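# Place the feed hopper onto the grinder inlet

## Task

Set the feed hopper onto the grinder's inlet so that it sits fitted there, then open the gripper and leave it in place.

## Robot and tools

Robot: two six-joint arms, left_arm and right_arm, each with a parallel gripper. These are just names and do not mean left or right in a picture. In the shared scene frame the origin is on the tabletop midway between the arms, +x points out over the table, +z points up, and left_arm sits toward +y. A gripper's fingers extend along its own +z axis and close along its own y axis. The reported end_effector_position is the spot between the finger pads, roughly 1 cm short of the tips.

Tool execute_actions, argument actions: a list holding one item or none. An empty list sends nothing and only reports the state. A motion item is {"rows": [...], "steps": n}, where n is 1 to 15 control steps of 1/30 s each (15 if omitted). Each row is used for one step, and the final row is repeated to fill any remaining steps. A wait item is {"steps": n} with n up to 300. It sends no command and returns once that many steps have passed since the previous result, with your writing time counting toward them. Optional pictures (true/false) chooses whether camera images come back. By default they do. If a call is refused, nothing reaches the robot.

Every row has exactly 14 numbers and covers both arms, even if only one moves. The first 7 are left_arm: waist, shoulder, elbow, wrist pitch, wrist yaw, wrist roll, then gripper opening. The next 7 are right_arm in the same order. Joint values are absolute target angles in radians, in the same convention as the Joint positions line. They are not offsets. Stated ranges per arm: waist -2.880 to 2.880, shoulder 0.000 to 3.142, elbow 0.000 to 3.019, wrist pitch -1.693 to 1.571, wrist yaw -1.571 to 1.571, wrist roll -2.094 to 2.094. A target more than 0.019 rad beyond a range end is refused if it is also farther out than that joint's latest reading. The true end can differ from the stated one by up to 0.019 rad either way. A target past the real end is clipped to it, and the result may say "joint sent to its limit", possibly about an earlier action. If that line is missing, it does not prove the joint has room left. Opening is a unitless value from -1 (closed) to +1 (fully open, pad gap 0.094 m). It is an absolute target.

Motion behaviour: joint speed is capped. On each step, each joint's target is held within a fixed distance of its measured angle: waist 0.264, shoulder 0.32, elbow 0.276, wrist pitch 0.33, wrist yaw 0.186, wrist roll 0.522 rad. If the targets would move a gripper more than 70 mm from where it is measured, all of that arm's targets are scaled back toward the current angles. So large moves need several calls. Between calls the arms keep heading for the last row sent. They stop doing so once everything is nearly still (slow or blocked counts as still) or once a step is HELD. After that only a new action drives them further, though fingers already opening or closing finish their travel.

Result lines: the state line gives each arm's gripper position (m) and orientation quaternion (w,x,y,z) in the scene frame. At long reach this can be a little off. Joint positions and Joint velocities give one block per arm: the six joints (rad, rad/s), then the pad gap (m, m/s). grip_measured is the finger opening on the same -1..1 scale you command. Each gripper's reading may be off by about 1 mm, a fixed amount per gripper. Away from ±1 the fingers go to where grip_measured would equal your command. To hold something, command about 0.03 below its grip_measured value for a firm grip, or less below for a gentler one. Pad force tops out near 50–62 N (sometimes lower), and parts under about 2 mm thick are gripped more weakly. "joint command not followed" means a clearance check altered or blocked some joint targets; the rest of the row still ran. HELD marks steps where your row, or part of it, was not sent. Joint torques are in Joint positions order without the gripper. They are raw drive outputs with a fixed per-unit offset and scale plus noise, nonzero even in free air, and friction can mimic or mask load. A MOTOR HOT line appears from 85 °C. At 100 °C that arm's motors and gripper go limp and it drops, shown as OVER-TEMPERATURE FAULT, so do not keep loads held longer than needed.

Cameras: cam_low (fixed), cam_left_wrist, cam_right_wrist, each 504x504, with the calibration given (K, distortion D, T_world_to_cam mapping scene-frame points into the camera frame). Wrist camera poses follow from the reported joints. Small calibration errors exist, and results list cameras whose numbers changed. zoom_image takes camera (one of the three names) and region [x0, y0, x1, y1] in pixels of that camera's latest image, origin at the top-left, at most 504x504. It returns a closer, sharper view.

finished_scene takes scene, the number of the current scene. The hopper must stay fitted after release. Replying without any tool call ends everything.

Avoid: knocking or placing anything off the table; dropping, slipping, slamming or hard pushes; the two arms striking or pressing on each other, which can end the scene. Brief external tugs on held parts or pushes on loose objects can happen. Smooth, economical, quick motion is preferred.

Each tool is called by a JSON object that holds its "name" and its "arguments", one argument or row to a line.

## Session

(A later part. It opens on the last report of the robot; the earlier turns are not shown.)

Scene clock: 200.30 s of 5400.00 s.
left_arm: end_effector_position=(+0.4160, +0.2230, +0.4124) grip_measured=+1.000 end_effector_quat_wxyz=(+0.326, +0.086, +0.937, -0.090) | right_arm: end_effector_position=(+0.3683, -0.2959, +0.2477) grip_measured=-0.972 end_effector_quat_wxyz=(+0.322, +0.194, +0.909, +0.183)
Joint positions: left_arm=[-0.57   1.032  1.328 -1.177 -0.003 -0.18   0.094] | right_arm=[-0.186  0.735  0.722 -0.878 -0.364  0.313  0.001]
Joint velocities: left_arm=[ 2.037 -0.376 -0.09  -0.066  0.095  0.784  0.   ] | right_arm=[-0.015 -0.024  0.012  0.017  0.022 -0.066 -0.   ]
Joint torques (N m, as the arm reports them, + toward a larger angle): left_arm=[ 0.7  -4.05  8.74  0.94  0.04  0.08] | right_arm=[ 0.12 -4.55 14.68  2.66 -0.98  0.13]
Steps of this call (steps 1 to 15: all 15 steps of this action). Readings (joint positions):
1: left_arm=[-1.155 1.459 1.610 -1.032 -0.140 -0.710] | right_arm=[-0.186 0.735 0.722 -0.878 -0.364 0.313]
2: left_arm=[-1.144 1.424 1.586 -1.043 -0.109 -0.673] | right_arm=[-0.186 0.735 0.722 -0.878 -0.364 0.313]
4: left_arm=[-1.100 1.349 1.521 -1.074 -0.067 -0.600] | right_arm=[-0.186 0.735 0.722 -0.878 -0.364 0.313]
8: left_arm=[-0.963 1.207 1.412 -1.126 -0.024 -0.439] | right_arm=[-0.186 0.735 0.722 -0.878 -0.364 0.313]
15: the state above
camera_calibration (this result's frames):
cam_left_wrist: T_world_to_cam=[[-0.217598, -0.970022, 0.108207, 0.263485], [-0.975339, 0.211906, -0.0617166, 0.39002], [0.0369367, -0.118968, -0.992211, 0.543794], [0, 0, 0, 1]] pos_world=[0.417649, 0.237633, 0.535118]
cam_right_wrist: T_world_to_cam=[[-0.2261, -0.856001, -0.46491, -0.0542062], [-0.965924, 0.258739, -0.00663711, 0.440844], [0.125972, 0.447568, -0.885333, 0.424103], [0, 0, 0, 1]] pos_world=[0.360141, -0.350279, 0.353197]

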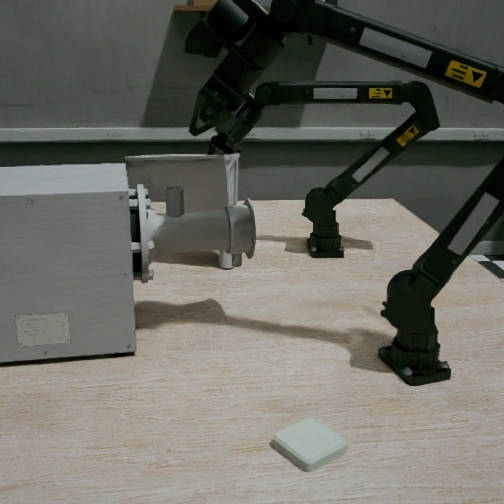

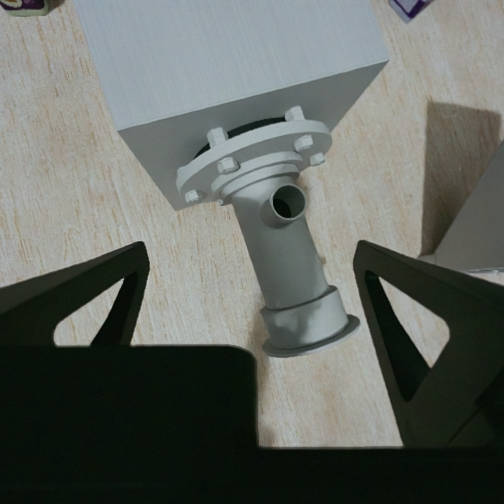

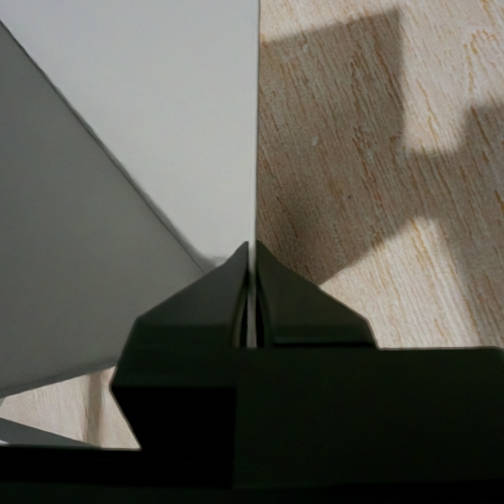

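{"name": "execute_actions", "arguments": {
  "actions": [
    {"rows":[[-0.1,0.1,0.22,0.2,0,0,1,-0.185,0.72,0.81,-0.88,-0.365,0.33,-1],[-0.1,0.1,0.22,0.2,0,0,1,-0.185,0.73,0.845,-0.9,-0.35,0.33,-1],[-0.1,0.1,0.22,0.2,0,0,1,-0.185,0.74,0.88,-0.92,-0.335,0.33,-1],[-0.1,0.1,0.22,0.2,0,0,1,-0.185,0.75,0.915,-0.94,-0.32,0.33,-1],[-0.1,0.1,0.22,0.2,0,0,1,-0.185,0.765,0.95,-0.96,-0.305,0.33,-1],[-0.1,0.1,0.22,0.2,0,0,1,-0.185,0.78,0.985,-0.98,-0.29,0.33,-1],[-0.1,0.1,0.22,0.2,0,0,1,-0.185,0.795,1.02,-1.0,-0.275,0.33,-1],[-0.1,0.1,0.22,0.2,0,0,1,-0.185,0.81,1.055,-1.02,-0.26,0.335,-1],[-0.1,0.1,0.22,0.2,0,0,1,-0.185,0.83,1.09,-1.04,-0.245,0.34,-1],[-0.1,0.1,0.22,0.2,0,0,1,-0.185,0.85,1.125,-1.06,-0.23,0.35,-1],[-0.1,0.1,0.22,0.2,0,0,1,-0.185,0.87,1.16,-1.08,-0.215,0.36,-1],[-0.1,0.1,0.22,0.2,0,0,1,-0.185,0.89,1.2,-1.1,-0.2,0.37,-1],[-0.1,0.1,0.22,0.2,0,0,1,-0.185,0.91,1.24,-1.12,-0.185,0.38,-1],[-0.1,0.1,0.22,0.2,0,0,1,-0.185,0.93,1.28,-1.14,-0.17,0.39,-1],[-0.1,0.1,0.22,0.2,0,0,1,-0.185,0.95,1.32,-1.16,-0.155,0.4,-1]],"steps":15}
  ],
  "pictures": false
}}

{"name": "execute_actions", "arguments": {
  "actions": [
    {"rows":[[-0.1,0.1,0.22,0.2,0,0,1,-0.17,0.97,1.36,-1.18,-0.13,0.43,-1],[-0.1,0.1,0.22,0.2,0,0,1,-0.155,0.99,1.40,-1.2,-0.105,0.46,-1],[-0.1,0.1,0.22,0.2,0,0,1,-0.14,1.01,1.44,-1.22,-0.08,0.49,-1],[-0.1,0.1,0.22,0.2,0,0,1,-0.125,1.03,1.48,-1.24,-0.055,0.52,-1],[-0.1,0.1,0.22,0.2,0,0,1,-0.11,1.05,1.52,-1.26,-0.03,0.55,-1],[-0.1,0.1,0.22,0.2,0,0,1,-0.095,1.07,1.56,-1.28,-0.005,0.58,-1],[-0.2,0.1,0.22,0.2,0,0,1,-0.08,1.09,1.60,-1.3,0.02,0.61,-1],[-0.25,0.1,0.22,0.2,0,0,1,-0.065,1.11,1.64,-1.32,0.045,0.64,-1],[-0.3,0.1,0.22,0.2,0,0,1,-0.05,1.13,1.68,-1.34,0.07,0.67,-1],[-0.35,0.1,0.22,0.2,0,0,1,-0.035,1.15,1.72,-1.36,0.095,0.70,-1],[-0.4,0.1,0.22,0.2,0,0,1,-0.02,1.17,1.76,-1.38,0.12,0.73,-1],[-0.45,0.1,0.22,0.2,0,0,1,-0.005,1.19,1.80,-1.4,0.145,0.76,-1],[-0.5,0.1,0.22,0.2,0,0,1,0.01,1.21,1.84,-1.415,0.17,0.79,-1],[-0.58,0.1,0.22,0.2,0,0,1,0.025,1.23,1.88,-1.43,0.2,0.82,-1],[-0.66,0.1,0.22,0.2,0,0,1,0.04,1.25,1.91,-1.44,0.23,0.85,-1]],"steps":15}
  ],
  "pictures": false
}}

{"name": "execute_actions", "arguments": {
  "actions": [
    {"steps":35}
  ]
}}

Scene clock: 214.00 s of 5400.00 s.
left_arm: end_effector_position=(+0.2937, +0.3978, +0.3480) grip_measured=+1.000 end_effector_quat_wxyz=(+0.801, -0.038, +0.595, +0.043) | right_arm: end_effector_position=(+0.3804, -0.3352, +0.2551) grip_measured=-0.972 end_effector_quat_wxyz=(+0.228, +0.241, +0.940, +0.080)
Joint positions: left_arm=[-0.091  0.055  0.208  0.14  -0.001 -0.009  0.094] | right_arm=[-0.185  0.916  0.918 -1.105 -0.15   0.3    0.001]
Joint velocities: left_arm=[-0.005  0.581 -0.1    0.403 -0.051 -0.051  0.   ] | right_arm=[-0.005  0.62   0.496 -0.574  0.388  0.066 -0.002]
Joint torques (N m, as the arm reports them, + toward a larger angle): left_arm=[-0.42  5.53 11.97  2.63  0.15  0.13] | right_arm=[ 0.08 -6.88 20.39  2.17 -1.14  0.47]
Steps of this call (steps 1 to 30: the robot went on to your last target; steps 31 to 90: nothing new was sent; then 10.20 s passed at rest; steps 91 to 105: all 15 steps of this action). Readings (joint positions):
91: left_arm=[-0.091 0.986 1.268 -1.124 -0.001 -0.009] | right_arm=[-0.186 0.735 0.723 -0.878 -0.362 0.313]
92: left_arm=[-0.091 0.931 1.182 -1.002 -0.001 -0.009] | right_arm=[-0.186 0.735 0.726 -0.884 -0.356 0.315]
94: left_arm=[-0.091 0.768 0.980 -0.794 -0.001 -0.009] | right_arm=[-0.185 0.744 0.747 -0.916 -0.327 0.314]
98: left_arm=[-0.091 0.329 0.583 -0.378 -0.001 -0.009] | right_arm=[-0.185 0.789 0.803 -0.982 -0.253 0.301]
105: the state above

Scene clock: 214.50 s of 5400.00 s.
left_arm: end_effector_position=(+0.2886, +0.2843, +0.3463) grip_measured=+1.000 end_effector_quat_wxyz=(+0.791, +0.091, +0.592, -0.130) | right_arm: end_effector_position=(+0.4320, -0.3425, +0.2797) grip_measured=-0.972 end_effector_quat_wxyz=(+0.123, +0.338, +0.931, -0.063)
Joint positions: left_arm=[-0.524  0.097  0.207  0.178 -0.001 -0.009  0.094] | right_arm=[-0.024  1.224  1.245 -1.385  0.187  0.6    0.001]
Joint velocities: left_arm=[-1.91  -0.015 -0.007  0.002 -0.037  0.007  0.   ] | right_arm=[ 0.493  0.601  0.676 -0.476  0.667  0.799  0.   ]
Joint torques (N m, as the arm reports them, + toward a larger angle): left_arm=[-1.45  4.64 11.45  2.28  0.17  0.15] | right_arm=[  0.25 -11.45  19.1    1.15  -0.02   0.29]
Steps of this call (steps 1 to 15: all 15 steps of this action). Readings (joint positions):
1: left_arm=[-0.091 0.074 0.207 0.150 -0.001 -0.009] | right_arm=[-0.185 0.937 0.937 -1.124 -0.133 0.304]
2: left_arm=[-0.091 0.087 0.207 0.160 -0.001 -0.009] | right_arm=[-0.183 0.958 0.957 -1.144 -0.115 0.312]
4: left_arm=[-0.091 0.097 0.207 0.170 -0.001 -0.009] | right_arm=[-0.174 1.000 0.997 -1.181 -0.068 0.337]
8: left_arm=[-0.127 0.097 0.207 0.178 -0.004 -0.009] | right_arm=[-0.134 1.082 1.081 -1.255 0.029 0.415]
15: the state above

Scene clock: 215.67 s of 5400.00 s.
left_arm: end_effector_position=(+0.2733, +0.2473, +0.3463) grip_measured=+1.000 end_effector_quat_wxyz=(+0.779, +0.136, +0.583, -0.189) | right_arm: end_effector_position=(+0.4932, -0.3285, +0.3853) grip_measured=-0.972 end_effector_quat_wxyz=(+0.212, +0.393, +0.894, -0.038)
Joint positions: left_arm=[-0.672  0.097  0.207  0.178  0.002 -0.008  0.094] | right_arm=[ 0.033  1.311  1.566 -1.455  0.23   0.765  0.001]
Joint velocities: left_arm=[ 0.005 -0.005 -0.012 -0.007 -0.007  0.037  0.   ] | right_arm=[-0.005  0.015  0.164 -0.032  0.037  0.007 -0.   ]
Joint torques (N m, as the arm reports them, + toward a larger angle): left_arm=[ 1.38  4.71 11.53  2.28 -0.01  0.12] | right_arm=[  0.35 -13.44  19.55   1.6    0.24   0.37]
Steps of this call (steps 1 to 35: the robot went on to your last target). Readings (joint positions):
1: left_arm=[-0.586 0.097 0.207 0.178 -0.000 -0.009] | right_arm=[-0.009 1.243 1.268 -1.398 0.206 0.624]
2: left_arm=[-0.634 0.097 0.207 0.178 0.001 -0.009] | right_arm=[0.003 1.260 1.288 -1.407 0.219 0.644]
4: left_arm=[-0.675 0.097 0.207 0.178 0.002 -0.008] | right_arm=[0.019 1.285 1.322 -1.415 0.225 0.677]
8: left_arm=[-0.673 0.097 0.207 0.178 0.002 -0.008] | right_arm=[0.032 1.307 1.372 -1.421 0.225 0.720]
35: the state above
camera_calibration (this result's frames):
cam_left_wrist: T_world_to_cam=[[-0.448586, -0.893708, 0.00752082, 0.342291], [-0.295439, 0.14034, -0.944997, 0.379383], [0.843496, -0.426135, -0.326991, 0.111533], [0, 0, 0, 1]] pos_world=[0.171554, 0.300193, 0.392412]
cam_right_wrist: T_world_to_cam=[[-0.713141, -0.692628, -0.108147, 0.166532], [-0.69889, 0.690444, 0.186653, 0.506495], [-0.054612, 0.208693, -0.976455, 0.59051], [0, 0, 0, 1]] pos_world=[0.504994, -0.357597, 0.500077]

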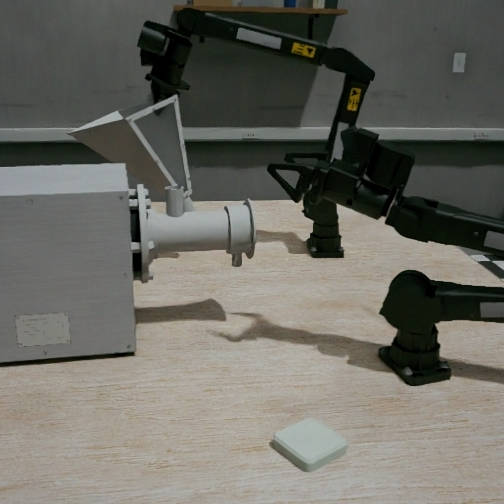

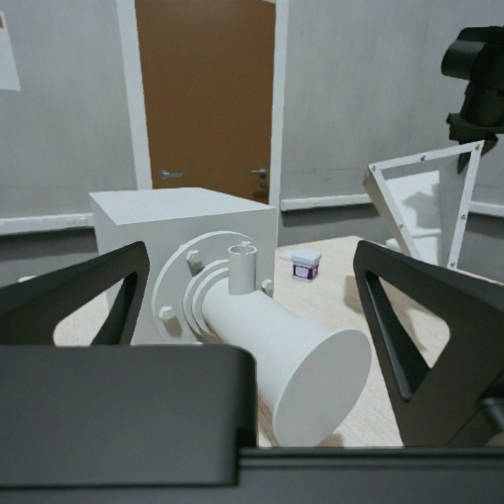

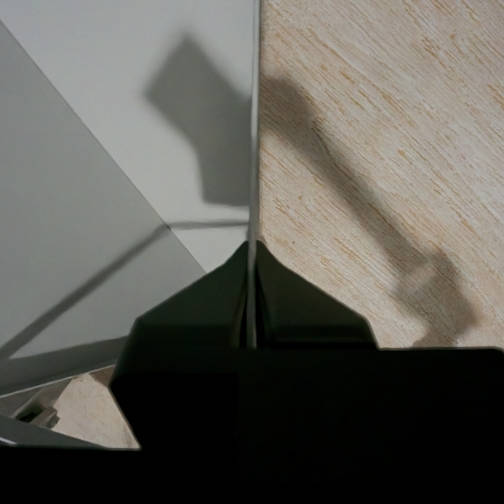

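{"name": "execute_actions", "arguments": {
  "actions": [
    {"steps":60}
  ]
}}

Scene clock: 217.67 s of 5400.00 s.
left_arm: end_effector_position=(+0.2733, +0.2473, +0.3463) grip_measured=+1.000 end_effector_quat_wxyz=(+0.779, +0.136, +0.583, -0.189) | right_arm: end_effector_position=(+0.5036, -0.3287, +0.4352) grip_measured=-0.972 end_effector_quat_wxyz=(+0.255, +0.394, +0.883, -0.020)
Joint positions: left_arm=[-0.672  0.097  0.207  0.178  0.002 -0.008  0.094] | right_arm=[ 0.033  1.316  1.681 -1.469  0.23   0.765  0.001]
Joint velocities: left_arm=[-0.015 -0.015 -0.002 -0.002  0.022 -0.037  0.   ] | right_arm=[-0.015 -0.015 -0.017 -0.002  0.037  0.022  0.   ]
Joint torques (N m, as the arm reports them, + toward a larger angle): left_arm=[ 1.44  4.71 11.52  2.25 -0.02  0.12] | right_arm=[  0.36 -13.78  19.93   2.16   0.2    0.4 ]
Steps of this call (steps 1 to 60: the robot went on to your last target). Readings (joint positions):
1: left_arm=[-0.672 0.097 0.207 0.178 0.002 -0.008] | right_arm=[0.033 1.311 1.571 -1.456 0.230 0.765]
2: left_arm=[-0.672 0.097 0.207 0.178 0.002 -0.008] | right_arm=[0.033 1.311 1.576 -1.457 0.230 0.765]
4: left_arm=[-0.672 0.097 0.207 0.178 0.002 -0.008] | right_arm=[0.033 1.311 1.586 -1.458 0.230 0.765]
8: left_arm=[-0.672 0.097 0.207 0.178 0.002 -0.008] | right_arm=[0.033 1.312 1.604 -1.461 0.230 0.765]
60: the state above
All arms were judged still, so your last target was given up. Only a new action makes them travel on or press farther. Fingers that are still opening or closing keep moving.
camera_calibration (this result's frames):
cam_left_wrist: T_world_to_cam=[[-0.448586, -0.893708, 0.00752082, 0.342291], [-0.295439, 0.14034, -0.944997, 0.379383], [0.843496, -0.426135, -0.326991, 0.111533], [0, 0, 0, 1]] pos_world=[0.171554, 0.300193, 0.392412]
cam_right_wrist: T_world_to_cam=[[-0.699398, -0.692888, -0.175352, 0.201422], [-0.713606, 0.690723, 0.116914, 0.542417], [0.0401111, 0.206902, -0.977539, 0.591994], [0, 0, 0, 1]] pos_world=[0.5042, -0.357582, 0.550601]

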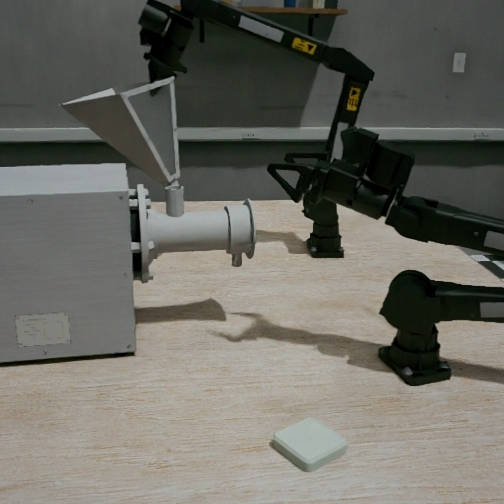

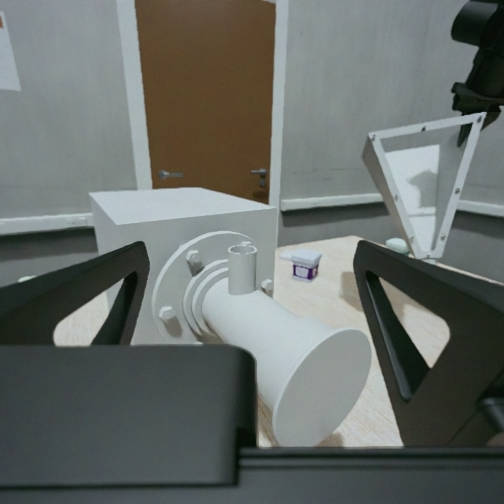

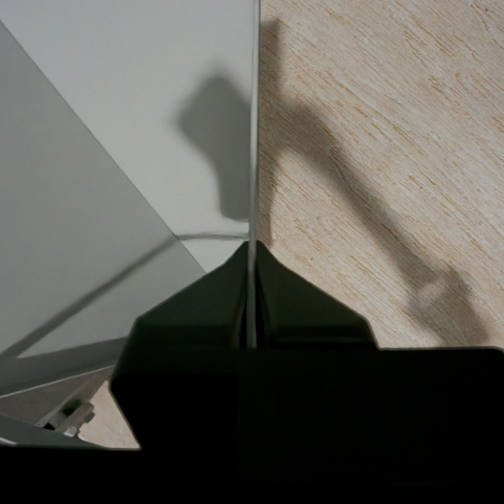

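{"name": "execute_actions", "arguments": {
  "actions": [
    {"rows":[[-0.66,0.1,0.22,0.2,0,0,1,0.04,1.24,1.75,-1.47,0.23,0.85,-1],[-0.66,0.1,0.22,0.2,0,0,1,0.04,1.21,1.75,-1.48,0.23,0.85,-1],[-0.66,0.1,0.22,0.2,0,0,1,0.04,1.18,1.75,-1.49,0.23,0.85,-1],[-0.66,0.1,0.22,0.2,0,0,1,0.04,1.15,1.75,-1.5,0.23,0.85,-1],[-0.66,0.1,0.22,0.2,0,0,1,0.04,1.12,1.75,-1.51,0.23,0.85,-1],[-0.66,0.1,0.22,0.2,0,0,1,0.04,1.09,1.75,-1.53,0.23,0.85,-1],[-0.66,0.1,0.22,0.2,0,0,1,0.04,1.06,1.75,-1.55,0.23,0.85,-1],[-0.66,0.1,0.22,0.2,0,0,1,0.04,1.03,1.75,-1.57,0.23,0.85,-1],[-0.66,0.1,0.22,0.2,0,0,1,0.04,1.0,1.75,-1.59,0.23,0.85,-1],[-0.66,0.1,0.22,0.2,0,0,1,0.04,0.97,1.75,-1.61,0.23,0.85,-1],[-0.66,0.1,0.22,0.2,0,0,1,0.04,0.94,1.75,-1.63,0.23,0.85,-1],[-0.66,0.1,0.22,0.2,0,0,1,0.04,0.91,1.75,-1.65,0.23,0.85,-1],[-0.66,0.1,0.22,0.2,0,0,1,0.04,0.88,1.75,-1.67,0.23,0.85,-1],[-0.66,0.1,0.22,0.2,0,0,1,0.04,0.85,1.75,-1.68,0.23,0.85,-1],[-0.66,0.1,0.22,0.2,0,0,1,0.04,0.82,1.76,-1.69,0.23,0.85,-1]],"steps":15}
  ],
  "pictures": false
}}

{"name": "execute_actions", "arguments": {
  "actions": [
    {"steps":20}
  ],
  "pictures": false
}}

Scene clock: 226.03 s of 5400.00 s.
left_arm: end_effector_position=(+0.2733, +0.2473, +0.3463) grip_measured=+1.000 end_effector_quat_wxyz=(+0.779, +0.136, +0.583, -0.189) | right_arm: end_effector_position=(+0.4390, -0.3276, +0.4340) grip_measured=-0.972 end_effector_quat_wxyz=(+0.207, +0.398, +0.893, -0.039)
Joint positions: left_arm=[-0.672  0.097  0.207  0.178  0.002 -0.008  0.094] | right_arm=[ 0.033  1.224  1.628 -1.616  0.231  0.779  0.001]
Joint velocities: left_arm=[ 0.005 -0.005 -0.007 -0.007 -0.066  0.022  0.   ] | right_arm=[-0.015 -0.317 -0.081 -0.418 -0.007 -0.095 -0.001]
Joint torques (N m, as the arm reports them, + toward a larger angle): left_arm=[ 1.35  4.65 11.54  2.26  0.    0.11] | right_arm=[  0.63 -15.13  13.52   1.97   0.2    0.24]
Steps of this call (steps 1 to 90: nothing new was sent; then 4.87 s passed at rest; steps 91 to 105: all 15 steps of this action). Readings (joint positions):
91: left_arm=[-0.672 0.097 0.207 0.178 0.002 -0.008] | right_arm=[0.033 1.316 1.681 -1.472 0.230 0.770]
92: left_arm=[-0.672 0.097 0.207 0.178 0.002 -0.008] | right_arm=[0.033 1.315 1.681 -1.476 0.230 0.774]
94: left_arm=[-0.672 0.097 0.207 0.178 0.002 -0.008] | right_arm=[0.033 1.312 1.680 -1.489 0.230 0.779]
98: left_arm=[-0.672 0.097 0.207 0.178 0.002 -0.008] | right_arm=[0.033 1.290 1.663 -1.522 0.231 0.779]
105: the state above

Scene clock: 226.70 s of 5400.00 s.
left_arm: end_effector_position=(+0.2733, +0.2473, +0.3463) grip_measured=+1.000 end_effector_quat_wxyz=(+0.779, +0.136, +0.583, -0.189) | right_arm: end_effector_position=(+0.3210, -0.3254, +0.5119) grip_measured=-0.972 end_effector_quat_wxyz=(+0.294, +0.400, +0.868, -0.002)
Joint positions: left_arm=[-0.672  0.097  0.207  0.178  0.002 -0.008  0.094] | right_arm=[ 0.033  0.936  1.62  -1.7    0.231  0.778  0.001]
Joint velocities: left_arm=[-0.015 -0.005 -0.017  0.002 -0.007  0.037  0.   ] | right_arm=[-0.015 -0.415 -0.007  0.017 -0.022 -0.022  0.   ]
Joint torques (N m, as the arm reports them, + toward a larger angle): left_arm=[ 1.33  4.74 11.55  2.3   0.    0.12] | right_arm=[ 0.39 -7.08 15.72  1.88  0.16  0.4 ]
Steps of this call (steps 1 to 20: the robot went on to your last target). Readings (joint positions):
1: left_arm=[-0.672 0.097 0.207 0.178 0.002 -0.008] | right_arm=[0.033 1.213 1.626 -1.630 0.231 0.779]
2: left_arm=[-0.672 0.097 0.207 0.178 0.002 -0.008] | right_arm=[0.033 1.202 1.623 -1.642 0.231 0.779]
4: left_arm=[-0.672 0.097 0.207 0.178 0.002 -0.008] | right_arm=[0.033 1.178 1.621 -1.661 0.231 0.779]
8: left_arm=[-0.672 0.097 0.207 0.178 0.002 -0.008] | right_arm=[0.033 1.123 1.620 -1.686 0.231 0.779]
20: the state above

{"name": "execute_actions", "arguments": {
  "actions": [
    {"rows":[[-0.66,0.1,0.22,0.2,0,0,1,0.04,0.82,1.78,-1.69,0.23,0.85,-1]],"steps":15}
  ],
  "pictures": false
}}

{"name": "execute_actions", "arguments": {
  "actions": [
    {"rows":[[-0.66,0.1,0.22,0.2,0,0,1,0.04,0.9,1.9,-1.69,0.23,0.85,-1]],"steps":15}
  ],
  "pictures": false
}}

Scene clock: 230.17 s of 5400.00 s.
left_arm: end_effector_position=(+0.2733, +0.2473, +0.3463) grip_measured=+1.000 end_effector_quat_wxyz=(+0.779, +0.136, +0.583, -0.189) | right_arm: end_effector_position=(+0.2868, -0.3248, +0.5520) grip_measured=-0.972 end_effector_quat_wxyz=(+0.349, +0.402, +0.846, +0.024)
Joint positions: left_arm=[-0.672  0.097  0.207  0.178  0.002 -0.008  0.094] | right_arm=[ 0.033  0.859  1.672 -1.7    0.231  0.785  0.001]
Joint velocities: left_arm=[-0.005 -0.005 -0.012 -0.017  0.022  0.051  0.   ] | right_arm=[ 0.015 -0.005  0.002  0.007 -0.007  0.022 -0.   ]
Joint torques (N m, as the arm reports them, + toward a larger angle): left_arm=[ 1.32  4.7  11.54  2.27  0.    0.12] | right_arm=[ 0.54 -4.74 16.8   2.28  0.15  0.55]
Steps of this call (steps 1 to 30: the robot went on to your last target; steps 31 to 89: nothing new was sent; steps 90 to 104: all 15 steps of this action). Readings (joint positions):
90: left_arm=[-0.672 0.097 0.207 0.178 0.002 -0.008] | right_arm=[0.033 0.859 1.663 -1.700 0.231 0.785]
91: left_arm=[-0.672 0.097 0.207 0.178 0.002 -0.008] | right_arm=[0.033 0.859 1.663 -1.700 0.231 0.785]
93: left_arm=[-0.672 0.097 0.207 0.178 0.002 -0.008] | right_arm=[0.033 0.859 1.666 -1.700 0.231 0.785]
97: left_arm=[-0.672 0.097 0.207 0.178 0.002 -0.008] | right_arm=[0.033 0.859 1.671 -1.700 0.231 0.785]
104: the state above

Scene clock: 230.67 s of 5400.00 s.
left_arm: end_effector_position=(+0.2733, +0.2473, +0.3463) grip_measured=+1.000 end_effector_quat_wxyz=(+0.779, +0.136, +0.583, -0.189) | right_arm: end_effector_position=(+0.3072, -0.3251, +0.5907) grip_measured=-0.971 end_effector_quat_wxyz=(+0.375, +0.405, +0.833, +0.037)
Joint positions: left_arm=[-0.672  0.097  0.207  0.178  0.002 -0.008  0.094] | right_arm=[ 0.034  0.937  1.809 -1.7    0.232  0.795  0.001]
Joint velocities: left_arm=[-0.015 -0.005  0.002 -0.007  0.022 -0.11   0.   ] | right_arm=[-0.005 -0.005 -0.002  0.002  0.051 -0.022  0.001]
Joint torques (N m, as the arm reports them, + toward a larger angle): left_arm=[ 1.37  4.75 11.52  2.28 -0.01  0.11] | right_arm=[ 0.47 -5.16 15.02  2.37  0.06  0.45]
Steps of this call (steps 1 to 15: all 15 steps of this action). Readings (joint positions):
1: left_arm=[-0.672 0.097 0.207 0.178 0.002 -0.008] | right_arm=[0.033 0.864 1.681 -1.700 0.230 0.785]
2: left_arm=[-0.672 0.097 0.207 0.178 0.002 -0.008] | right_arm=[0.033 0.876 1.702 -1.700 0.231 0.781]
4: left_arm=[-0.672 0.097 0.207 0.178 0.002 -0.008] | right_arm=[0.033 0.909 1.758 -1.700 0.233 0.778]
8: left_arm=[-0.672 0.097 0.207 0.178 0.002 -0.008] | right_arm=[0.034 0.937 1.809 -1.700 0.232 0.795]
15: the state above

{"name": "execute_actions", "arguments": {
  "actions": [
    {"rows":[[-0.66,0.1,0.22,0.2,0,0,1,0.055,0.916,1.915,-1.69,0.23,0.86,-1],[-0.66,0.1,0.22,0.2,0,0,1,0.075,0.932,1.93,-1.69,0.23,0.86,-1],[-0.66,0.1,0.22,0.2,0,0,1,0.1,0.948,1.945,-1.69,0.23,0.86,-1],[-0.66,0.1,0.22,0.2,0,0,1,0.125,0.964,1.96,-1.69,0.23,0.86,-1],[-0.66,0.1,0.22,0.2,0,0,1,0.15,0.98,1.975,-1.69,0.23,0.86,-1],[-0.66,0.1,0.22,0.2,0,0,1,0.175,0.996,1.99,-1.69,0.23,0.86,-1],[-0.66,0.1,0.22,0.2,0,0,1,0.2,1.012,2.005,-1.69,0.23,0.86,-1],[-0.66,0.1,0.22,0.2,0,0,1,0.225,1.028,2.02,-1.69,0.23,0.86,-1],[-0.66,0.1,0.22,0.2,0,0,1,0.25,1.044,2.035,-1.69,0.23,0.86,-1],[-0.66,0.1,0.22,0.2,0,0,1,0.275,1.06,2.05,-1.69,0.23,0.86,-1],[-0.66,0.1,0.22,0.2,0,0,1,0.3,1.076,2.065,-1.69,0.23,0.86,-1],[-0.66,0.1,0.22,0.2,0,0,1,0.325,1.092,2.08,-1.69,0.23,0.86,-1],[-0.66,0.1,0.22,0.2,0,0,1,0.35,1.108,2.095,-1.69,0.23,0.86,-1],[-0.66,0.1,0.22,0.2,0,0,1,0.375,1.124,2.11,-1.69,0.23,0.86,-1],[-0.66,0.1,0.22,0.2,0,0,1,0.4,1.14,2.13,-1.69,0.23,0.86,-1]],"steps":15}
  ],
  "pictures": false
}}

{"name": "execute_actions", "arguments": {
  "actions": [
    {"rows":[[-0.66,0.1,0.22,0.2,0,0,1,0.425,1.156,2.145,-1.69,0.23,0.86,-1],[-0.66,0.1,0.22,0.2,0,0,1,0.45,1.172,2.16,-1.69,0.23,0.86,-1],[-0.66,0.1,0.22,0.2,0,0,1,0.475,1.188,2.175,-1.69,0.23,0.86,-1],[-0.66,0.1,0.22,0.2,0,0,1,0.5,1.204,2.19,-1.69,0.23,0.86,-1],[-0.66,0.1,0.22,0.2,0,0,1,0.525,1.22,2.205,-1.69,0.23,0.86,-1],[-0.66,0.1,0.22,0.2,0,0,1,0.55,1.236,2.22,-1.69,0.23,0.86,-1],[-0.66,0.1,0.22,0.2,0,0,1,0.575,1.252,2.235,-1.69,0.23,0.86,-1],[-0.66,0.1,0.22,0.2,0,0,1,0.6,1.268,2.25,-1.69,0.23,0.86,-1],[-0.66,0.1,0.22,0.2,0,0,1,0.625,1.284,2.265,-1.69,0.23,0.86,-1],[-0.66,0.1,0.22,0.2,0,0,1,0.65,1.3,2.28,-1.69,0.23,0.86,-1],[-0.66,0.1,0.22,0.2,0,0,1,0.675,1.316,2.295,-1.69,0.23,0.86,-1],[-0.66,0.1,0.22,0.2,0,0,1,0.7,1.332,2.31,-1.69,0.23,0.86,-1],[-0.66,0.1,0.22,0.2,0,0,1,0.725,1.348,2.33,-1.69,0.23,0.86,-1],[-0.66,0.1,0.22,0.2,0,0,1,0.745,1.364,2.35,-1.69,0.23,0.86,-1],[-0.66,0.1,0.22,0.2,0,0,1,0.76,1.38,2.37,-1.69,0.23,0.86,-1]],"steps":15}
  ],
  "pictures": false
}}

{"name": "execute_actions", "arguments": {
  "actions": [
    {"steps":25}
  ]
}}

Scene clock: 237.33 s of 5400.00 s.
left_arm: end_effector_position=(+0.2733, +0.2473, +0.3463) grip_measured=+1.000 end_effector_quat_wxyz=(+0.779, +0.136, +0.583, -0.189) | right_arm: end_effector_position=(+0.3796, -0.2196, +0.6116) grip_measured=-0.971 end_effector_quat_wxyz=(+0.358, +0.268, +0.890, +0.091)
Joint positions: left_arm=[-0.672  0.097  0.207  0.178  0.002 -0.008  0.094] | right_arm=[ 0.352  1.14   1.997 -1.7    0.233  0.795  0.001]
Joint velocities: left_arm=[-0.005  0.015 -0.007  0.007 -0.051  0.007  0.   ] | right_arm=[ 0.718  0.571  0.393 -0.012  0.007  0.095  0.001]
Joint torques (N m, as the arm reports them, + toward a larger angle): left_arm=[ 1.41  4.7  11.54  2.28 -0.01  0.11] | right_arm=[ 0.4  -7.98 16.76  2.34  0.02  0.5 ]
Steps of this call (steps 1 to 15: the robot went on to your last target; steps 16 to 90: nothing new was sent; then 3.17 s passed at rest; steps 91 to 105: all 15 steps of this action). Readings (joint positions):
91: left_arm=[-0.672 0.097 0.207 0.178 0.002 -0.008] | right_arm=[0.035 0.937 1.809 -1.700 0.232 0.795]
92: left_arm=[-0.672 0.097 0.207 0.178 0.002 -0.008] | right_arm=[0.039 0.938 1.811 -1.700 0.234 0.795]
94: left_arm=[-0.672 0.097 0.207 0.178 0.002 -0.008] | right_arm=[0.064 0.950 1.826 -1.700 0.243 0.795]
98: left_arm=[-0.672 0.097 0.207 0.178 0.002 -0.008] | right_arm=[0.163 1.009 1.895 -1.700 0.243 0.795]
105: the state above

Scene clock: 237.83 s of 5400.00 s.
left_arm: end_effector_position=(+0.2733, +0.2473, +0.3463) grip_measured=+1.000 end_effector_quat_wxyz=(+0.779, +0.136, +0.583, -0.189) | right_arm: end_effector_position=(+0.4137, -0.0420, +0.6124) grip_measured=-0.971 end_effector_quat_wxyz=(+0.326, +0.099, +0.929, +0.146)
Joint positions: left_arm=[-0.672  0.097  0.207  0.178  0.002 -0.008  0.094] | right_arm=[ 0.721  1.395  2.224 -1.7    0.233  0.795  0.001]
Joint velocities: left_arm=[ 0.015  0.005 -0.002  0.002 -0.051 -0.037  0.   ] | right_arm=[ 0.679  0.474  0.549  0.007  0.037 -0.022 -0.   ]
Joint torques (N m, as the arm reports them, + toward a larger angle): left_arm=[ 1.43  4.8  11.53  2.25 -0.01  0.12] | right_arm=[ -0.25 -13.71  17.22   2.34   0.03   0.52]
Steps of this call (steps 1 to 15: all 15 steps of this action). Readings (joint positions):
1: left_arm=[-0.672 0.097 0.207 0.178 0.002 -0.008] | right_arm=[0.376 1.159 2.011 -1.700 0.233 0.795]
2: left_arm=[-0.672 0.097 0.207 0.178 0.002 -0.008] | right_arm=[0.400 1.178 2.024 -1.700 0.233 0.795]
4: left_arm=[-0.672 0.097 0.207 0.178 0.002 -0.008] | right_arm=[0.447 1.216 2.052 -1.700 0.234 0.795]
8: left_arm=[-0.672 0.097 0.207 0.178 0.002 -0.008] | right_arm=[0.545 1.284 2.111 -1.700 0.234 0.795]
15: the state above

Scene clock: 238.67 s of 5400.00 s.
left_arm: end_effector_position=(+0.2733, +0.2473, +0.3463) grip_measured=+1.000 end_effector_quat_wxyz=(+0.779, +0.136, +0.583, -0.189) | right_arm: end_effector_position=(+0.4172, -0.0143, +0.6074) grip_measured=-0.971 end_effector_quat_wxyz=(+0.319, +0.079, +0.932, +0.150)
Joint positions: left_arm=[-0.672  0.097  0.207  0.178  0.002 -0.008  0.094] | right_arm=[ 0.763  1.44   2.259 -1.7    0.233  0.796  0.001]
Joint velocities: left_arm=[-0.005  0.005  0.017  0.022  0.007  0.022  0.   ] | right_arm=[-0.015 -0.005 -0.017 -0.002 -0.022  0.037 -0.   ]
Joint torques (N m, as the arm reports them, + toward a larger angle): left_arm=[ 1.37  4.76 11.54  2.29 -0.01  0.12] | right_arm=[ -0.19 -14.91  15.49   2.21   0.07   0.45]
Steps of this call (steps 1 to 25: the robot went on to your last target). Readings (joint positions):
1: left_arm=[-0.672 0.097 0.207 0.178 0.002 -0.008] | right_arm=[0.742 1.410 2.241 -1.700 0.231 0.795]
2: left_arm=[-0.672 0.097 0.207 0.178 0.002 -0.008] | right_arm=[0.759 1.421 2.252 -1.700 0.227 0.797]
4: left_arm=[-0.672 0.097 0.207 0.178 0.002 -0.008] | right_arm=[0.780 1.434 2.259 -1.700 0.216 0.798]
8: left_arm=[-0.672 0.097 0.207 0.178 0.002 -0.008] | right_arm=[0.784 1.440 2.259 -1.700 0.221 0.796]
25: the state above
camera_calibration (this result's frames):
cam_left_wrist: T_world_to_cam=[[-0.448586, -0.893708, 0.00752082, 0.342291], [-0.295439, 0.14034, -0.944997, 0.379383], [0.843496, -0.426135, -0.326991, 0.111533], [0, 0, 0, 1]] pos_world=[0.171554, 0.300193, 0.392412]
cam_right_wrist: T_world_to_cam=[[-0.0425543, -0.940169, -0.338042, 0.210374], [-0.997497, 0.059103, -0.0388089, 0.447507], [0.0564662, 0.335544, -0.940331, 0.67113], [0, 0, 0, 1]] pos_world=[0.417443, -0.0538555, 0.719566]

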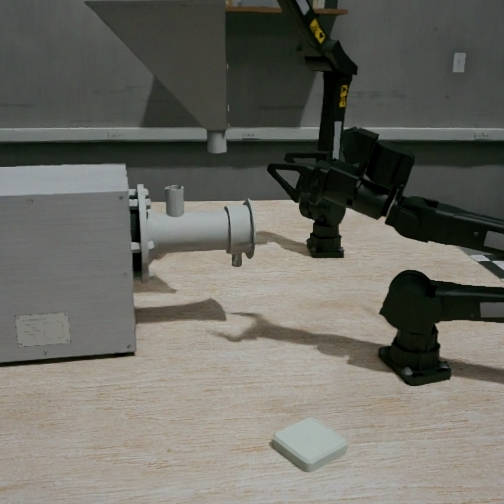

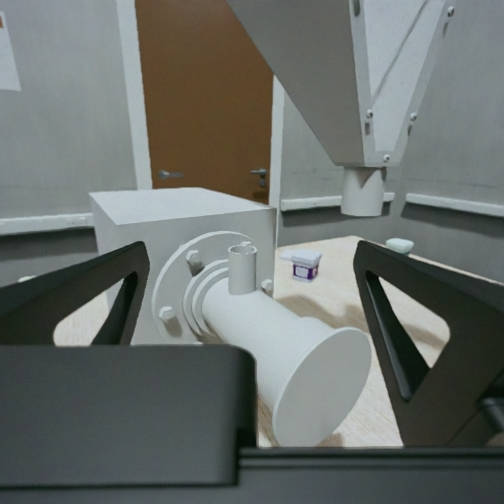

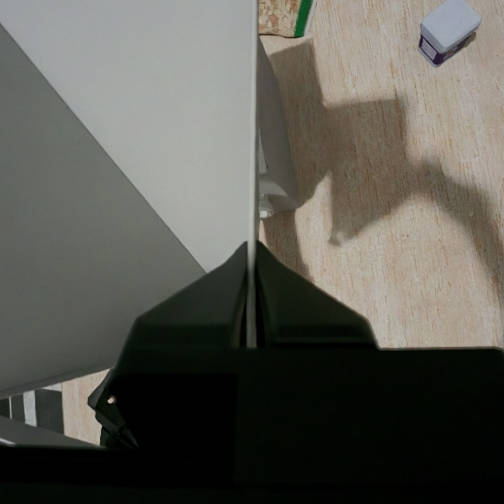

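{"name": "execute_actions", "arguments": {
  "actions": [
    {"rows":[[-0.66,0.1,0.22,0.2,0,0,1,0.763,1.396,2.386,-1.69,0.23,0.86,-1],[-0.66,0.1,0.22,0.2,0,0,1,0.766,1.412,2.402,-1.69,0.23,0.86,-1],[-0.66,0.1,0.22,0.2,0,0,1,0.769,1.428,2.418,-1.69,0.23,0.86,-1],[-0.66,0.1,0.22,0.2,0,0,1,0.772,1.444,2.434,-1.69,0.23,0.86,-1],[-0.66,0.1,0.22,0.2,0,0,1,0.775,1.46,2.45,-1.69,0.23,0.86,-1],[-0.66,0.1,0.22,0.2,0,0,1,0.778,1.476,2.466,-1.69,0.23,0.86,-1],[-0.66,0.1,0.22,0.2,0,0,1,0.781,1.492,2.482,-1.69,0.23,0.86,-1],[-0.66,0.1,0.22,0.2,0,0,1,0.784,1.508,2.498,-1.685,0.23,0.86,-1],[-0.66,0.1,0.22,0.2,0,0,1,0.787,1.524,2.514,-1.68,0.23,0.86,-1],[-0.66,0.1,0.22,0.2,0,0,1,0.79,1.54,2.53,-1.675,0.23,0.86,-1],[-0.66,0.1,0.22,0.2,0,0,1,0.793,1.556,2.546,-1.67,0.23,0.86,-1],[-0.66,0.1,0.22,0.2,0,0,1,0.796,1.572,2.562,-1.665,0.23,0.86,-1],[-0.66,0.1,0.22,0.2,0,0,1,0.799,1.588,2.578,-1.66,0.23,0.86,-1],[-0.66,0.1,0.22,0.2,0,0,1,0.802,1.604,2.594,-1.655,0.23,0.86,-1],[-0.66,0.1,0.22,0.2,0,0,1,0.805,1.62,2.61,-1.65,0.23,0.86,-1]],"steps":15}
  ],
  "pictures": false
}}

{"name": "execute_actions", "arguments": {
  "actions": [
    {"steps":20}
  ]
}}

Scene clock: 246.20 s of 5400.00 s.
left_arm: end_effector_position=(+0.2733, +0.2473, +0.3463) grip_measured=+1.000 end_effector_quat_wxyz=(+0.779, +0.136, +0.583, -0.189) | right_arm: end_effector_position=(+0.4547, +0.0356, +0.6221) grip_measured=-0.971 end_effector_quat_wxyz=(+0.336, +0.070, +0.923, +0.173)
Joint positions: left_arm=[-0.672  0.097  0.207  0.178  0.002 -0.008  0.094] | right_arm=[ 0.789  1.614  2.489 -1.7    0.233  0.797  0.001]
Joint velocities: left_arm=[-0.015  0.005  0.007 -0.012 -0.022  0.022  0.   ] | right_arm=[ 0.112  0.542  0.437 -0.002 -0.037 -0.066 -0.001]
Joint torques (N m, as the arm reports them, + toward a larger angle): left_arm=[ 1.34  4.74 11.51  2.28 -0.01  0.12] | right_arm=[  0.23 -15.1   15.31   4.33   0.01   0.53]
Steps of this call (steps 1 to 15: the robot went on to your last target; steps 16 to 90: nothing new was sent; then 4.03 s passed at rest; steps 91 to 105: all 15 steps of this action). Readings (joint positions):
91: left_arm=[-0.672 0.097 0.207 0.178 0.002 -0.008] | right_arm=[0.763 1.440 2.259 -1.700 0.233 0.796]
92: left_arm=[-0.672 0.097 0.207 0.178 0.002 -0.008] | right_arm=[0.763 1.442 2.262 -1.700 0.233 0.796]
94: left_arm=[-0.672 0.097 0.207 0.178 0.002 -0.008] | right_arm=[0.763 1.454 2.286 -1.700 0.233 0.796]
98: left_arm=[-0.672 0.097 0.207 0.178 0.002 -0.008] | right_arm=[0.767 1.504 2.372 -1.700 0.233 0.797]
105: the state above

Scene clock: 246.87 s of 5400.00 s.
left_arm: end_effector_position=(+0.2733, +0.2473, +0.3463) grip_measured=+1.000 end_effector_quat_wxyz=(+0.779, +0.136, +0.583, -0.189) | right_arm: end_effector_position=(+0.4808, +0.0704, +0.5819) grip_measured=-0.971 end_effector_quat_wxyz=(+0.310, +0.061, +0.937, +0.151)
Joint positions: left_arm=[-0.672  0.097  0.207  0.178  0.002 -0.008  0.094] | right_arm=[ 0.804  1.707  2.508 -1.7    0.232  0.8    0.001]
Joint velocities: left_arm=[-0.015 -0.005 -0.007  0.002  0.007  0.007  0.   ] | right_arm=[-0.015 -0.005  0.007 -0.002  0.022 -0.007 -0.   ]
Joint torques (N m, as the arm reports them, + toward a larger angle): left_arm=[ 1.38  4.74 11.52  2.29  0.    0.11] | right_arm=[  0.   -20.35  13.75   3.44   0.15   0.34]
Steps of this call (steps 1 to 20: the robot went on to your last target). Readings (joint positions):
1: left_arm=[-0.672 0.097 0.207 0.178 0.002 -0.008] | right_arm=[0.793 1.630 2.501 -1.700 0.233 0.797]
2: left_arm=[-0.672 0.097 0.207 0.178 0.002 -0.008] | right_arm=[0.796 1.644 2.508 -1.700 0.233 0.798]
4: left_arm=[-0.672 0.097 0.207 0.178 0.002 -0.008] | right_arm=[0.801 1.665 2.508 -1.700 0.232 0.800]
8: left_arm=[-0.672 0.097 0.207 0.178 0.002 -0.008] | right_arm=[0.804 1.696 2.508 -1.700 0.231 0.800]
20: the state above
camera_calibration (this result's frames):
cam_left_wrist: T_world_to_cam=[[-0.448586, -0.893708, 0.00752082, 0.342291], [-0.295439, 0.14034, -0.944997, 0.379383], [0.843496, -0.426135, -0.326991, 0.111533], [0, 0, 0, 1]] pos_world=[0.171554, 0.300193, 0.392412]
cam_right_wrist: T_world_to_cam=[[-0.0113281, -0.944014, -0.329712, 0.264481], [-0.999461, 0.0208546, -0.0253706, 0.500717], [0.0308262, 0.329247, -0.943741, 0.629942], [0, 0, 0, 1]] pos_world=[0.484024, 0.0318247, 0.694408]

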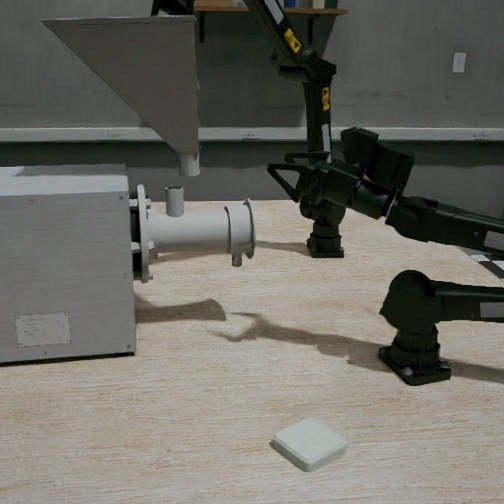

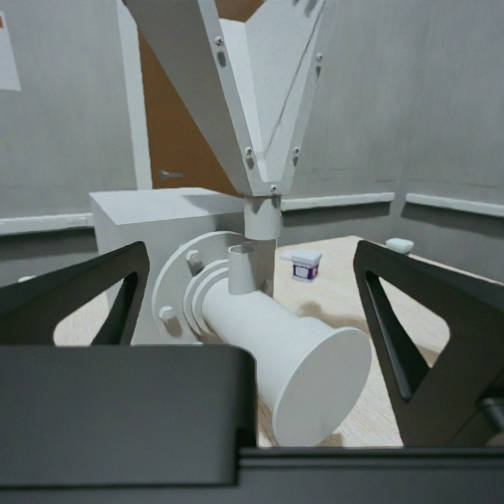

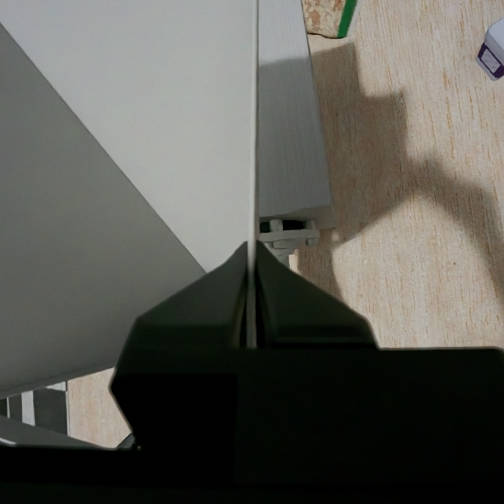

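{"name": "execute_actions", "arguments": {
  "actions": [
    {"rows":[[-0.66,0.1,0.22,0.2,0,0,1,0.80,1.62,2.61,-1.64,0.23,0.86,-1],[-0.66,0.1,0.22,0.2,0,0,1,0.797,1.62,2.61,-1.63,0.23,0.86,-1],[-0.66,0.1,0.22,0.2,0,0,1,0.794,1.62,2.61,-1.62,0.23,0.86,-1],[-0.66,0.1,0.22,0.2,0,0,1,0.79,1.625,2.61,-1.61,0.23,0.86,-1],[-0.66,0.1,0.22,0.2,0,0,1,0.786,1.63,2.61,-1.60,0.23,0.86,-1],[-0.66,0.1,0.22,0.2,0,0,1,0.782,1.635,2.61,-1.60,0.23,0.86,-1]],"steps":15}
  ],
  "pictures": false
}}

{"name": "execute_actions", "arguments": {
  "actions": [
    {"steps":10}
  ]
}}

Scene clock: 251.47 s of 5400.00 s.
left_arm: end_effector_position=(+0.2733, +0.2473, +0.3463) grip_measured=+1.000 end_effector_quat_wxyz=(+0.779, +0.136, +0.583, -0.189) | right_arm: end_effector_position=(+0.4851, +0.0652, +0.5820) grip_measured=-0.971 end_effector_quat_wxyz=(+0.311, +0.067, +0.936, +0.150)
Joint positions: left_arm=[-0.672  0.097  0.207  0.178  0.002 -0.008  0.094] | right_arm=[ 0.791  1.707  2.508 -1.699  0.232  0.8    0.001]
Joint velocities: left_arm=[ 0.005  0.015  0.007 -0.007  0.022 -0.037  0.   ] | right_arm=[-0.034 -0.005 -0.002 -0.002  0.007 -0.037 -0.   ]
Joint torques (N m, as the arm reports them, + toward a larger angle): left_arm=[ 1.43  4.76 11.56  2.27 -0.01  0.11] | right_arm=[ -0.68 -19.56  14.09   5.41   0.1    0.37]
Steps of this call (steps 1 to 15: the robot went on to your last target; steps 16 to 90: nothing new was sent; then 1.10 s passed at rest; steps 91 to 105: all 15 steps of this action). Readings (joint positions):
91: left_arm=[-0.672 0.097 0.207 0.178 0.002 -0.008] | right_arm=[0.804 1.707 2.508 -1.700 0.232 0.800]
92: left_arm=[-0.672 0.097 0.207 0.178 0.002 -0.008] | right_arm=[0.804 1.707 2.508 -1.700 0.232 0.800]
94: left_arm=[-0.672 0.097 0.207 0.178 0.002 -0.008] | right_arm=[0.804 1.707 2.508 -1.700 0.232 0.800]
98: left_arm=[-0.672 0.097 0.207 0.178 0.002 -0.008] | right_arm=[0.801 1.707 2.508 -1.699 0.232 0.800]
105: the state above

Scene clock: 251.80 s of 5400.00 s.
left_arm: end_effector_position=(+0.2733, +0.2473, +0.3463) grip_measured=+1.000 end_effector_quat_wxyz=(+0.779, +0.136, +0.583, -0.189) | right_arm: end_effector_position=(+0.4857, +0.0645, +0.5820) grip_measured=-0.971 end_effector_quat_wxyz=(+0.312, +0.067, +0.936, +0.150)
Joint positions: left_arm=[-0.672  0.097  0.207  0.178  0.002 -0.008  0.094] | right_arm=[ 0.79   1.707  2.508 -1.699  0.232  0.8    0.001]
Joint velocities: left_arm=[-0.005 -0.015 -0.007 -0.007  0.007  0.066  0.   ] | right_arm=[-0.015  0.005 -0.007 -0.002  0.051 -0.081  0.   ]
Joint torques (N m, as the arm reports them, + toward a larger angle): left_arm=[ 1.44  4.63 11.55  2.29  0.    0.11] | right_arm=[ -0.77 -19.58  14.1    5.42   0.11   0.38]
Steps of this call (steps 1 to 10: the robot went on to your last target). Readings (joint positions):
1: left_arm=[-0.672 0.097 0.207 0.178 0.002 -0.008] | right_arm=[0.791 1.707 2.508 -1.699 0.232 0.800]
2: left_arm=[-0.672 0.097 0.207 0.178 0.002 -0.008] | right_arm=[0.790 1.707 2.508 -1.699 0.232 0.800]
4: left_arm=[-0.672 0.097 0.207 0.178 0.002 -0.008] | right_arm=[0.790 1.707 2.508 -1.699 0.232 0.800]
8: left_arm=[-0.672 0.097 0.207 0.178 0.002 -0.008] | right_arm=[0.790 1.707 2.508 -1.699 0.232 0.800]
10: the state above
camera_calibration (this result's frames):
cam_left_wrist: T_world_to_cam=[[-0.448586, -0.893708, 0.00752082, 0.342291], [-0.295439, 0.14034, -0.944997, 0.379383], [0.843496, -0.426135, -0.326991, 0.111533], [0, 0, 0, 1]] pos_world=[0.171554, 0.300193, 0.392412]
cam_right_wrist: T_world_to_cam=[[-0.0241046, -0.9436, -0.33021, 0.265478], [-0.999065, 0.0345911, -0.0259168, 0.504964], [0.0358774, 0.329277, -0.943552, 0.629276], [0, 0, 0, 1]] pos_world=[0.488314, 0.0258317, 0.694504]

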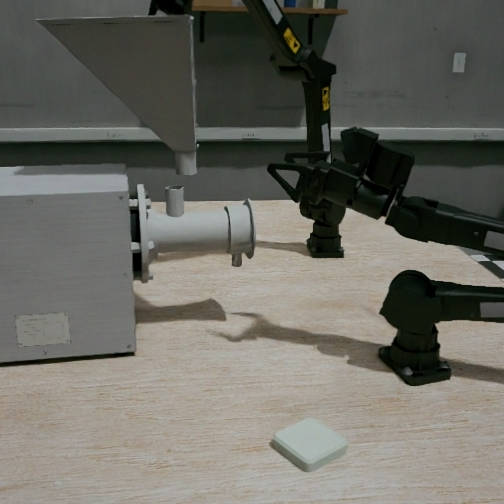

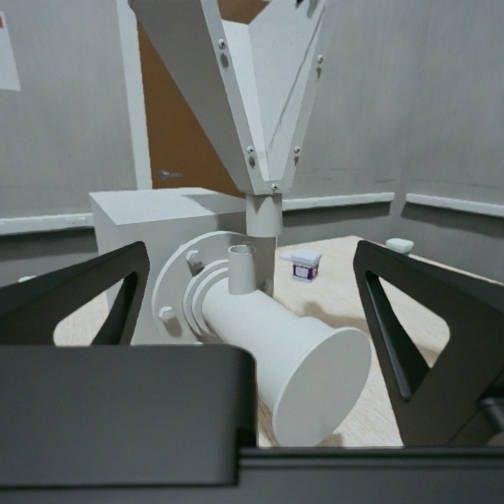

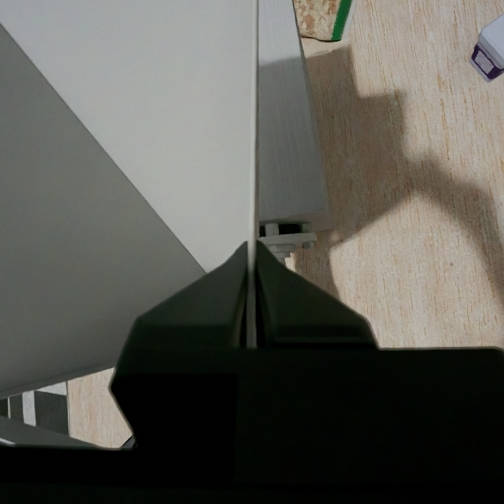

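{"name": "execute_actions", "arguments": {
  "actions": [
    {"rows":[[-0.66,0.1,0.22,0.2,0,0,1,0.782,1.635,2.61,-1.59,0.23,0.86,-1],[-0.66,0.1,0.22,0.2,0,0,1,0.782,1.635,2.61,-1.58,0.23,0.86,-1],[-0.66,0.1,0.22,0.2,0,0,1,0.782,1.635,2.61,-1.57,0.23,0.86,-1],[-0.66,0.1,0.22,0.2,0,0,1,0.782,1.635,2.61,-1.56,0.23,0.86,-1]],"steps":15}
  ]
}}

Scene clock: 254.80 s of 5400.00 s.
left_arm: end_effector_position=(+0.2733, +0.2473, +0.3463) grip_measured=+1.000 end_effector_quat_wxyz=(+0.779, +0.136, +0.583, -0.189) | right_arm: end_effector_position=(+0.4890, +0.0675, +0.5857) grip_measured=-0.971 end_effector_quat_wxyz=(+0.319, +0.068, +0.932, +0.158)
Joint positions: left_arm=[-0.672  0.097  0.207  0.178  0.002 -0.008  0.094] | right_arm=[ 0.79   1.707  2.508 -1.675  0.232  0.8    0.001]
Joint velocities: left_arm=[ 0.005 -0.015 -0.012  0.007 -0.081 -0.022  0.   ] | right_arm=[-0.005  0.015 -0.007 -0.007 -0.007  0.037 -0.   ]
Joint torques (N m, as the arm reports them, + toward a larger angle): left_arm=[ 1.42  4.67 11.55  2.28 -0.01  0.11] | right_arm=[ -0.28 -19.43  13.97   5.85   0.11   0.37]
Steps of this call (steps 1 to 15: the robot went on to your last target; steps 16 to 75: nothing new was sent; steps 76 to 90: all 15 steps of this action). Readings (joint positions):
76: left_arm=[-0.672 0.097 0.207 0.178 0.002 -0.008] | right_arm=[0.790 1.707 2.508 -1.699 0.232 0.800]
77: left_arm=[-0.672 0.097 0.207 0.178 0.002 -0.008] | right_arm=[0.790 1.707 2.508 -1.699 0.232 0.800]
79: left_arm=[-0.672 0.097 0.207 0.178 0.002 -0.008] | right_arm=[0.790 1.707 2.508 -1.695 0.232 0.800]
83: left_arm=[-0.672 0.097 0.207 0.178 0.002 -0.008] | right_arm=[0.790 1.707 2.508 -1.681 0.232 0.800]
90: the state above
camera_calibration (this result's frames):
cam_left_wrist: T_world_to_cam=[[-0.448586, -0.893708, 0.00752082, 0.342291], [-0.295439, 0.14034, -0.944997, 0.379383], [0.843496, -0.426135, -0.326991, 0.111533], [0, 0, 0, 1]] pos_world=[0.171554, 0.300193, 0.392412]
cam_right_wrist: T_world_to_cam=[[-0.0180943, -0.938134, -0.345798, 0.275443], [-0.998452, 0.0351491, -0.0431127, 0.51801], [0.0526001, 0.344483, -0.937318, 0.618763], [0, 0, 0, 1]] pos_world=[0.489645, 0.0270417, 0.697558]

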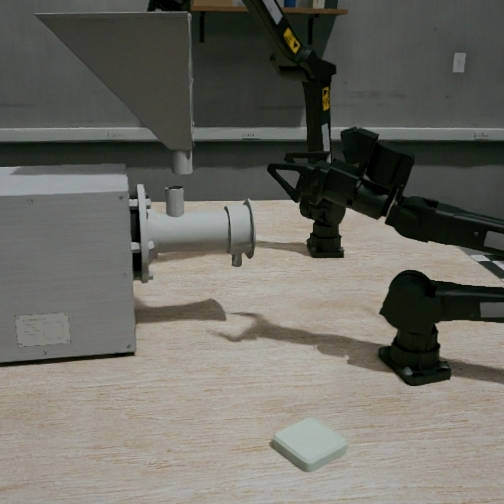

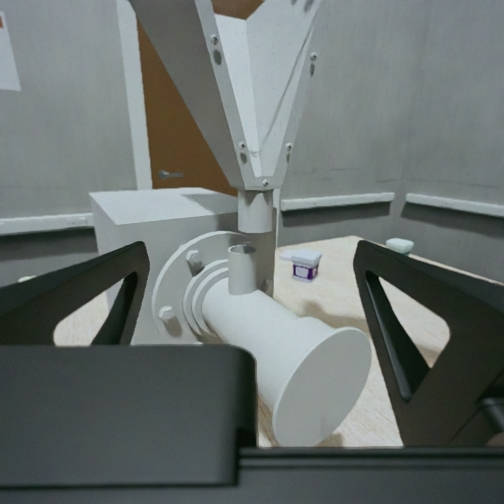

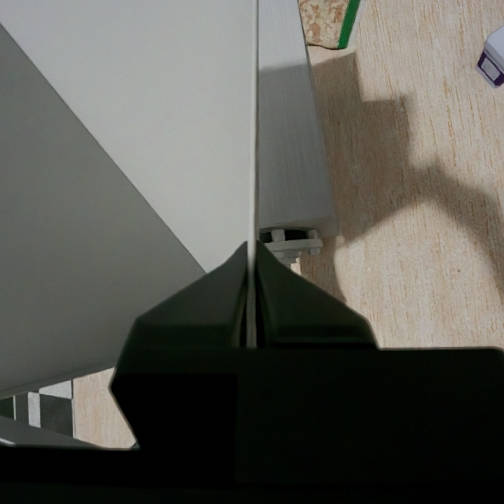

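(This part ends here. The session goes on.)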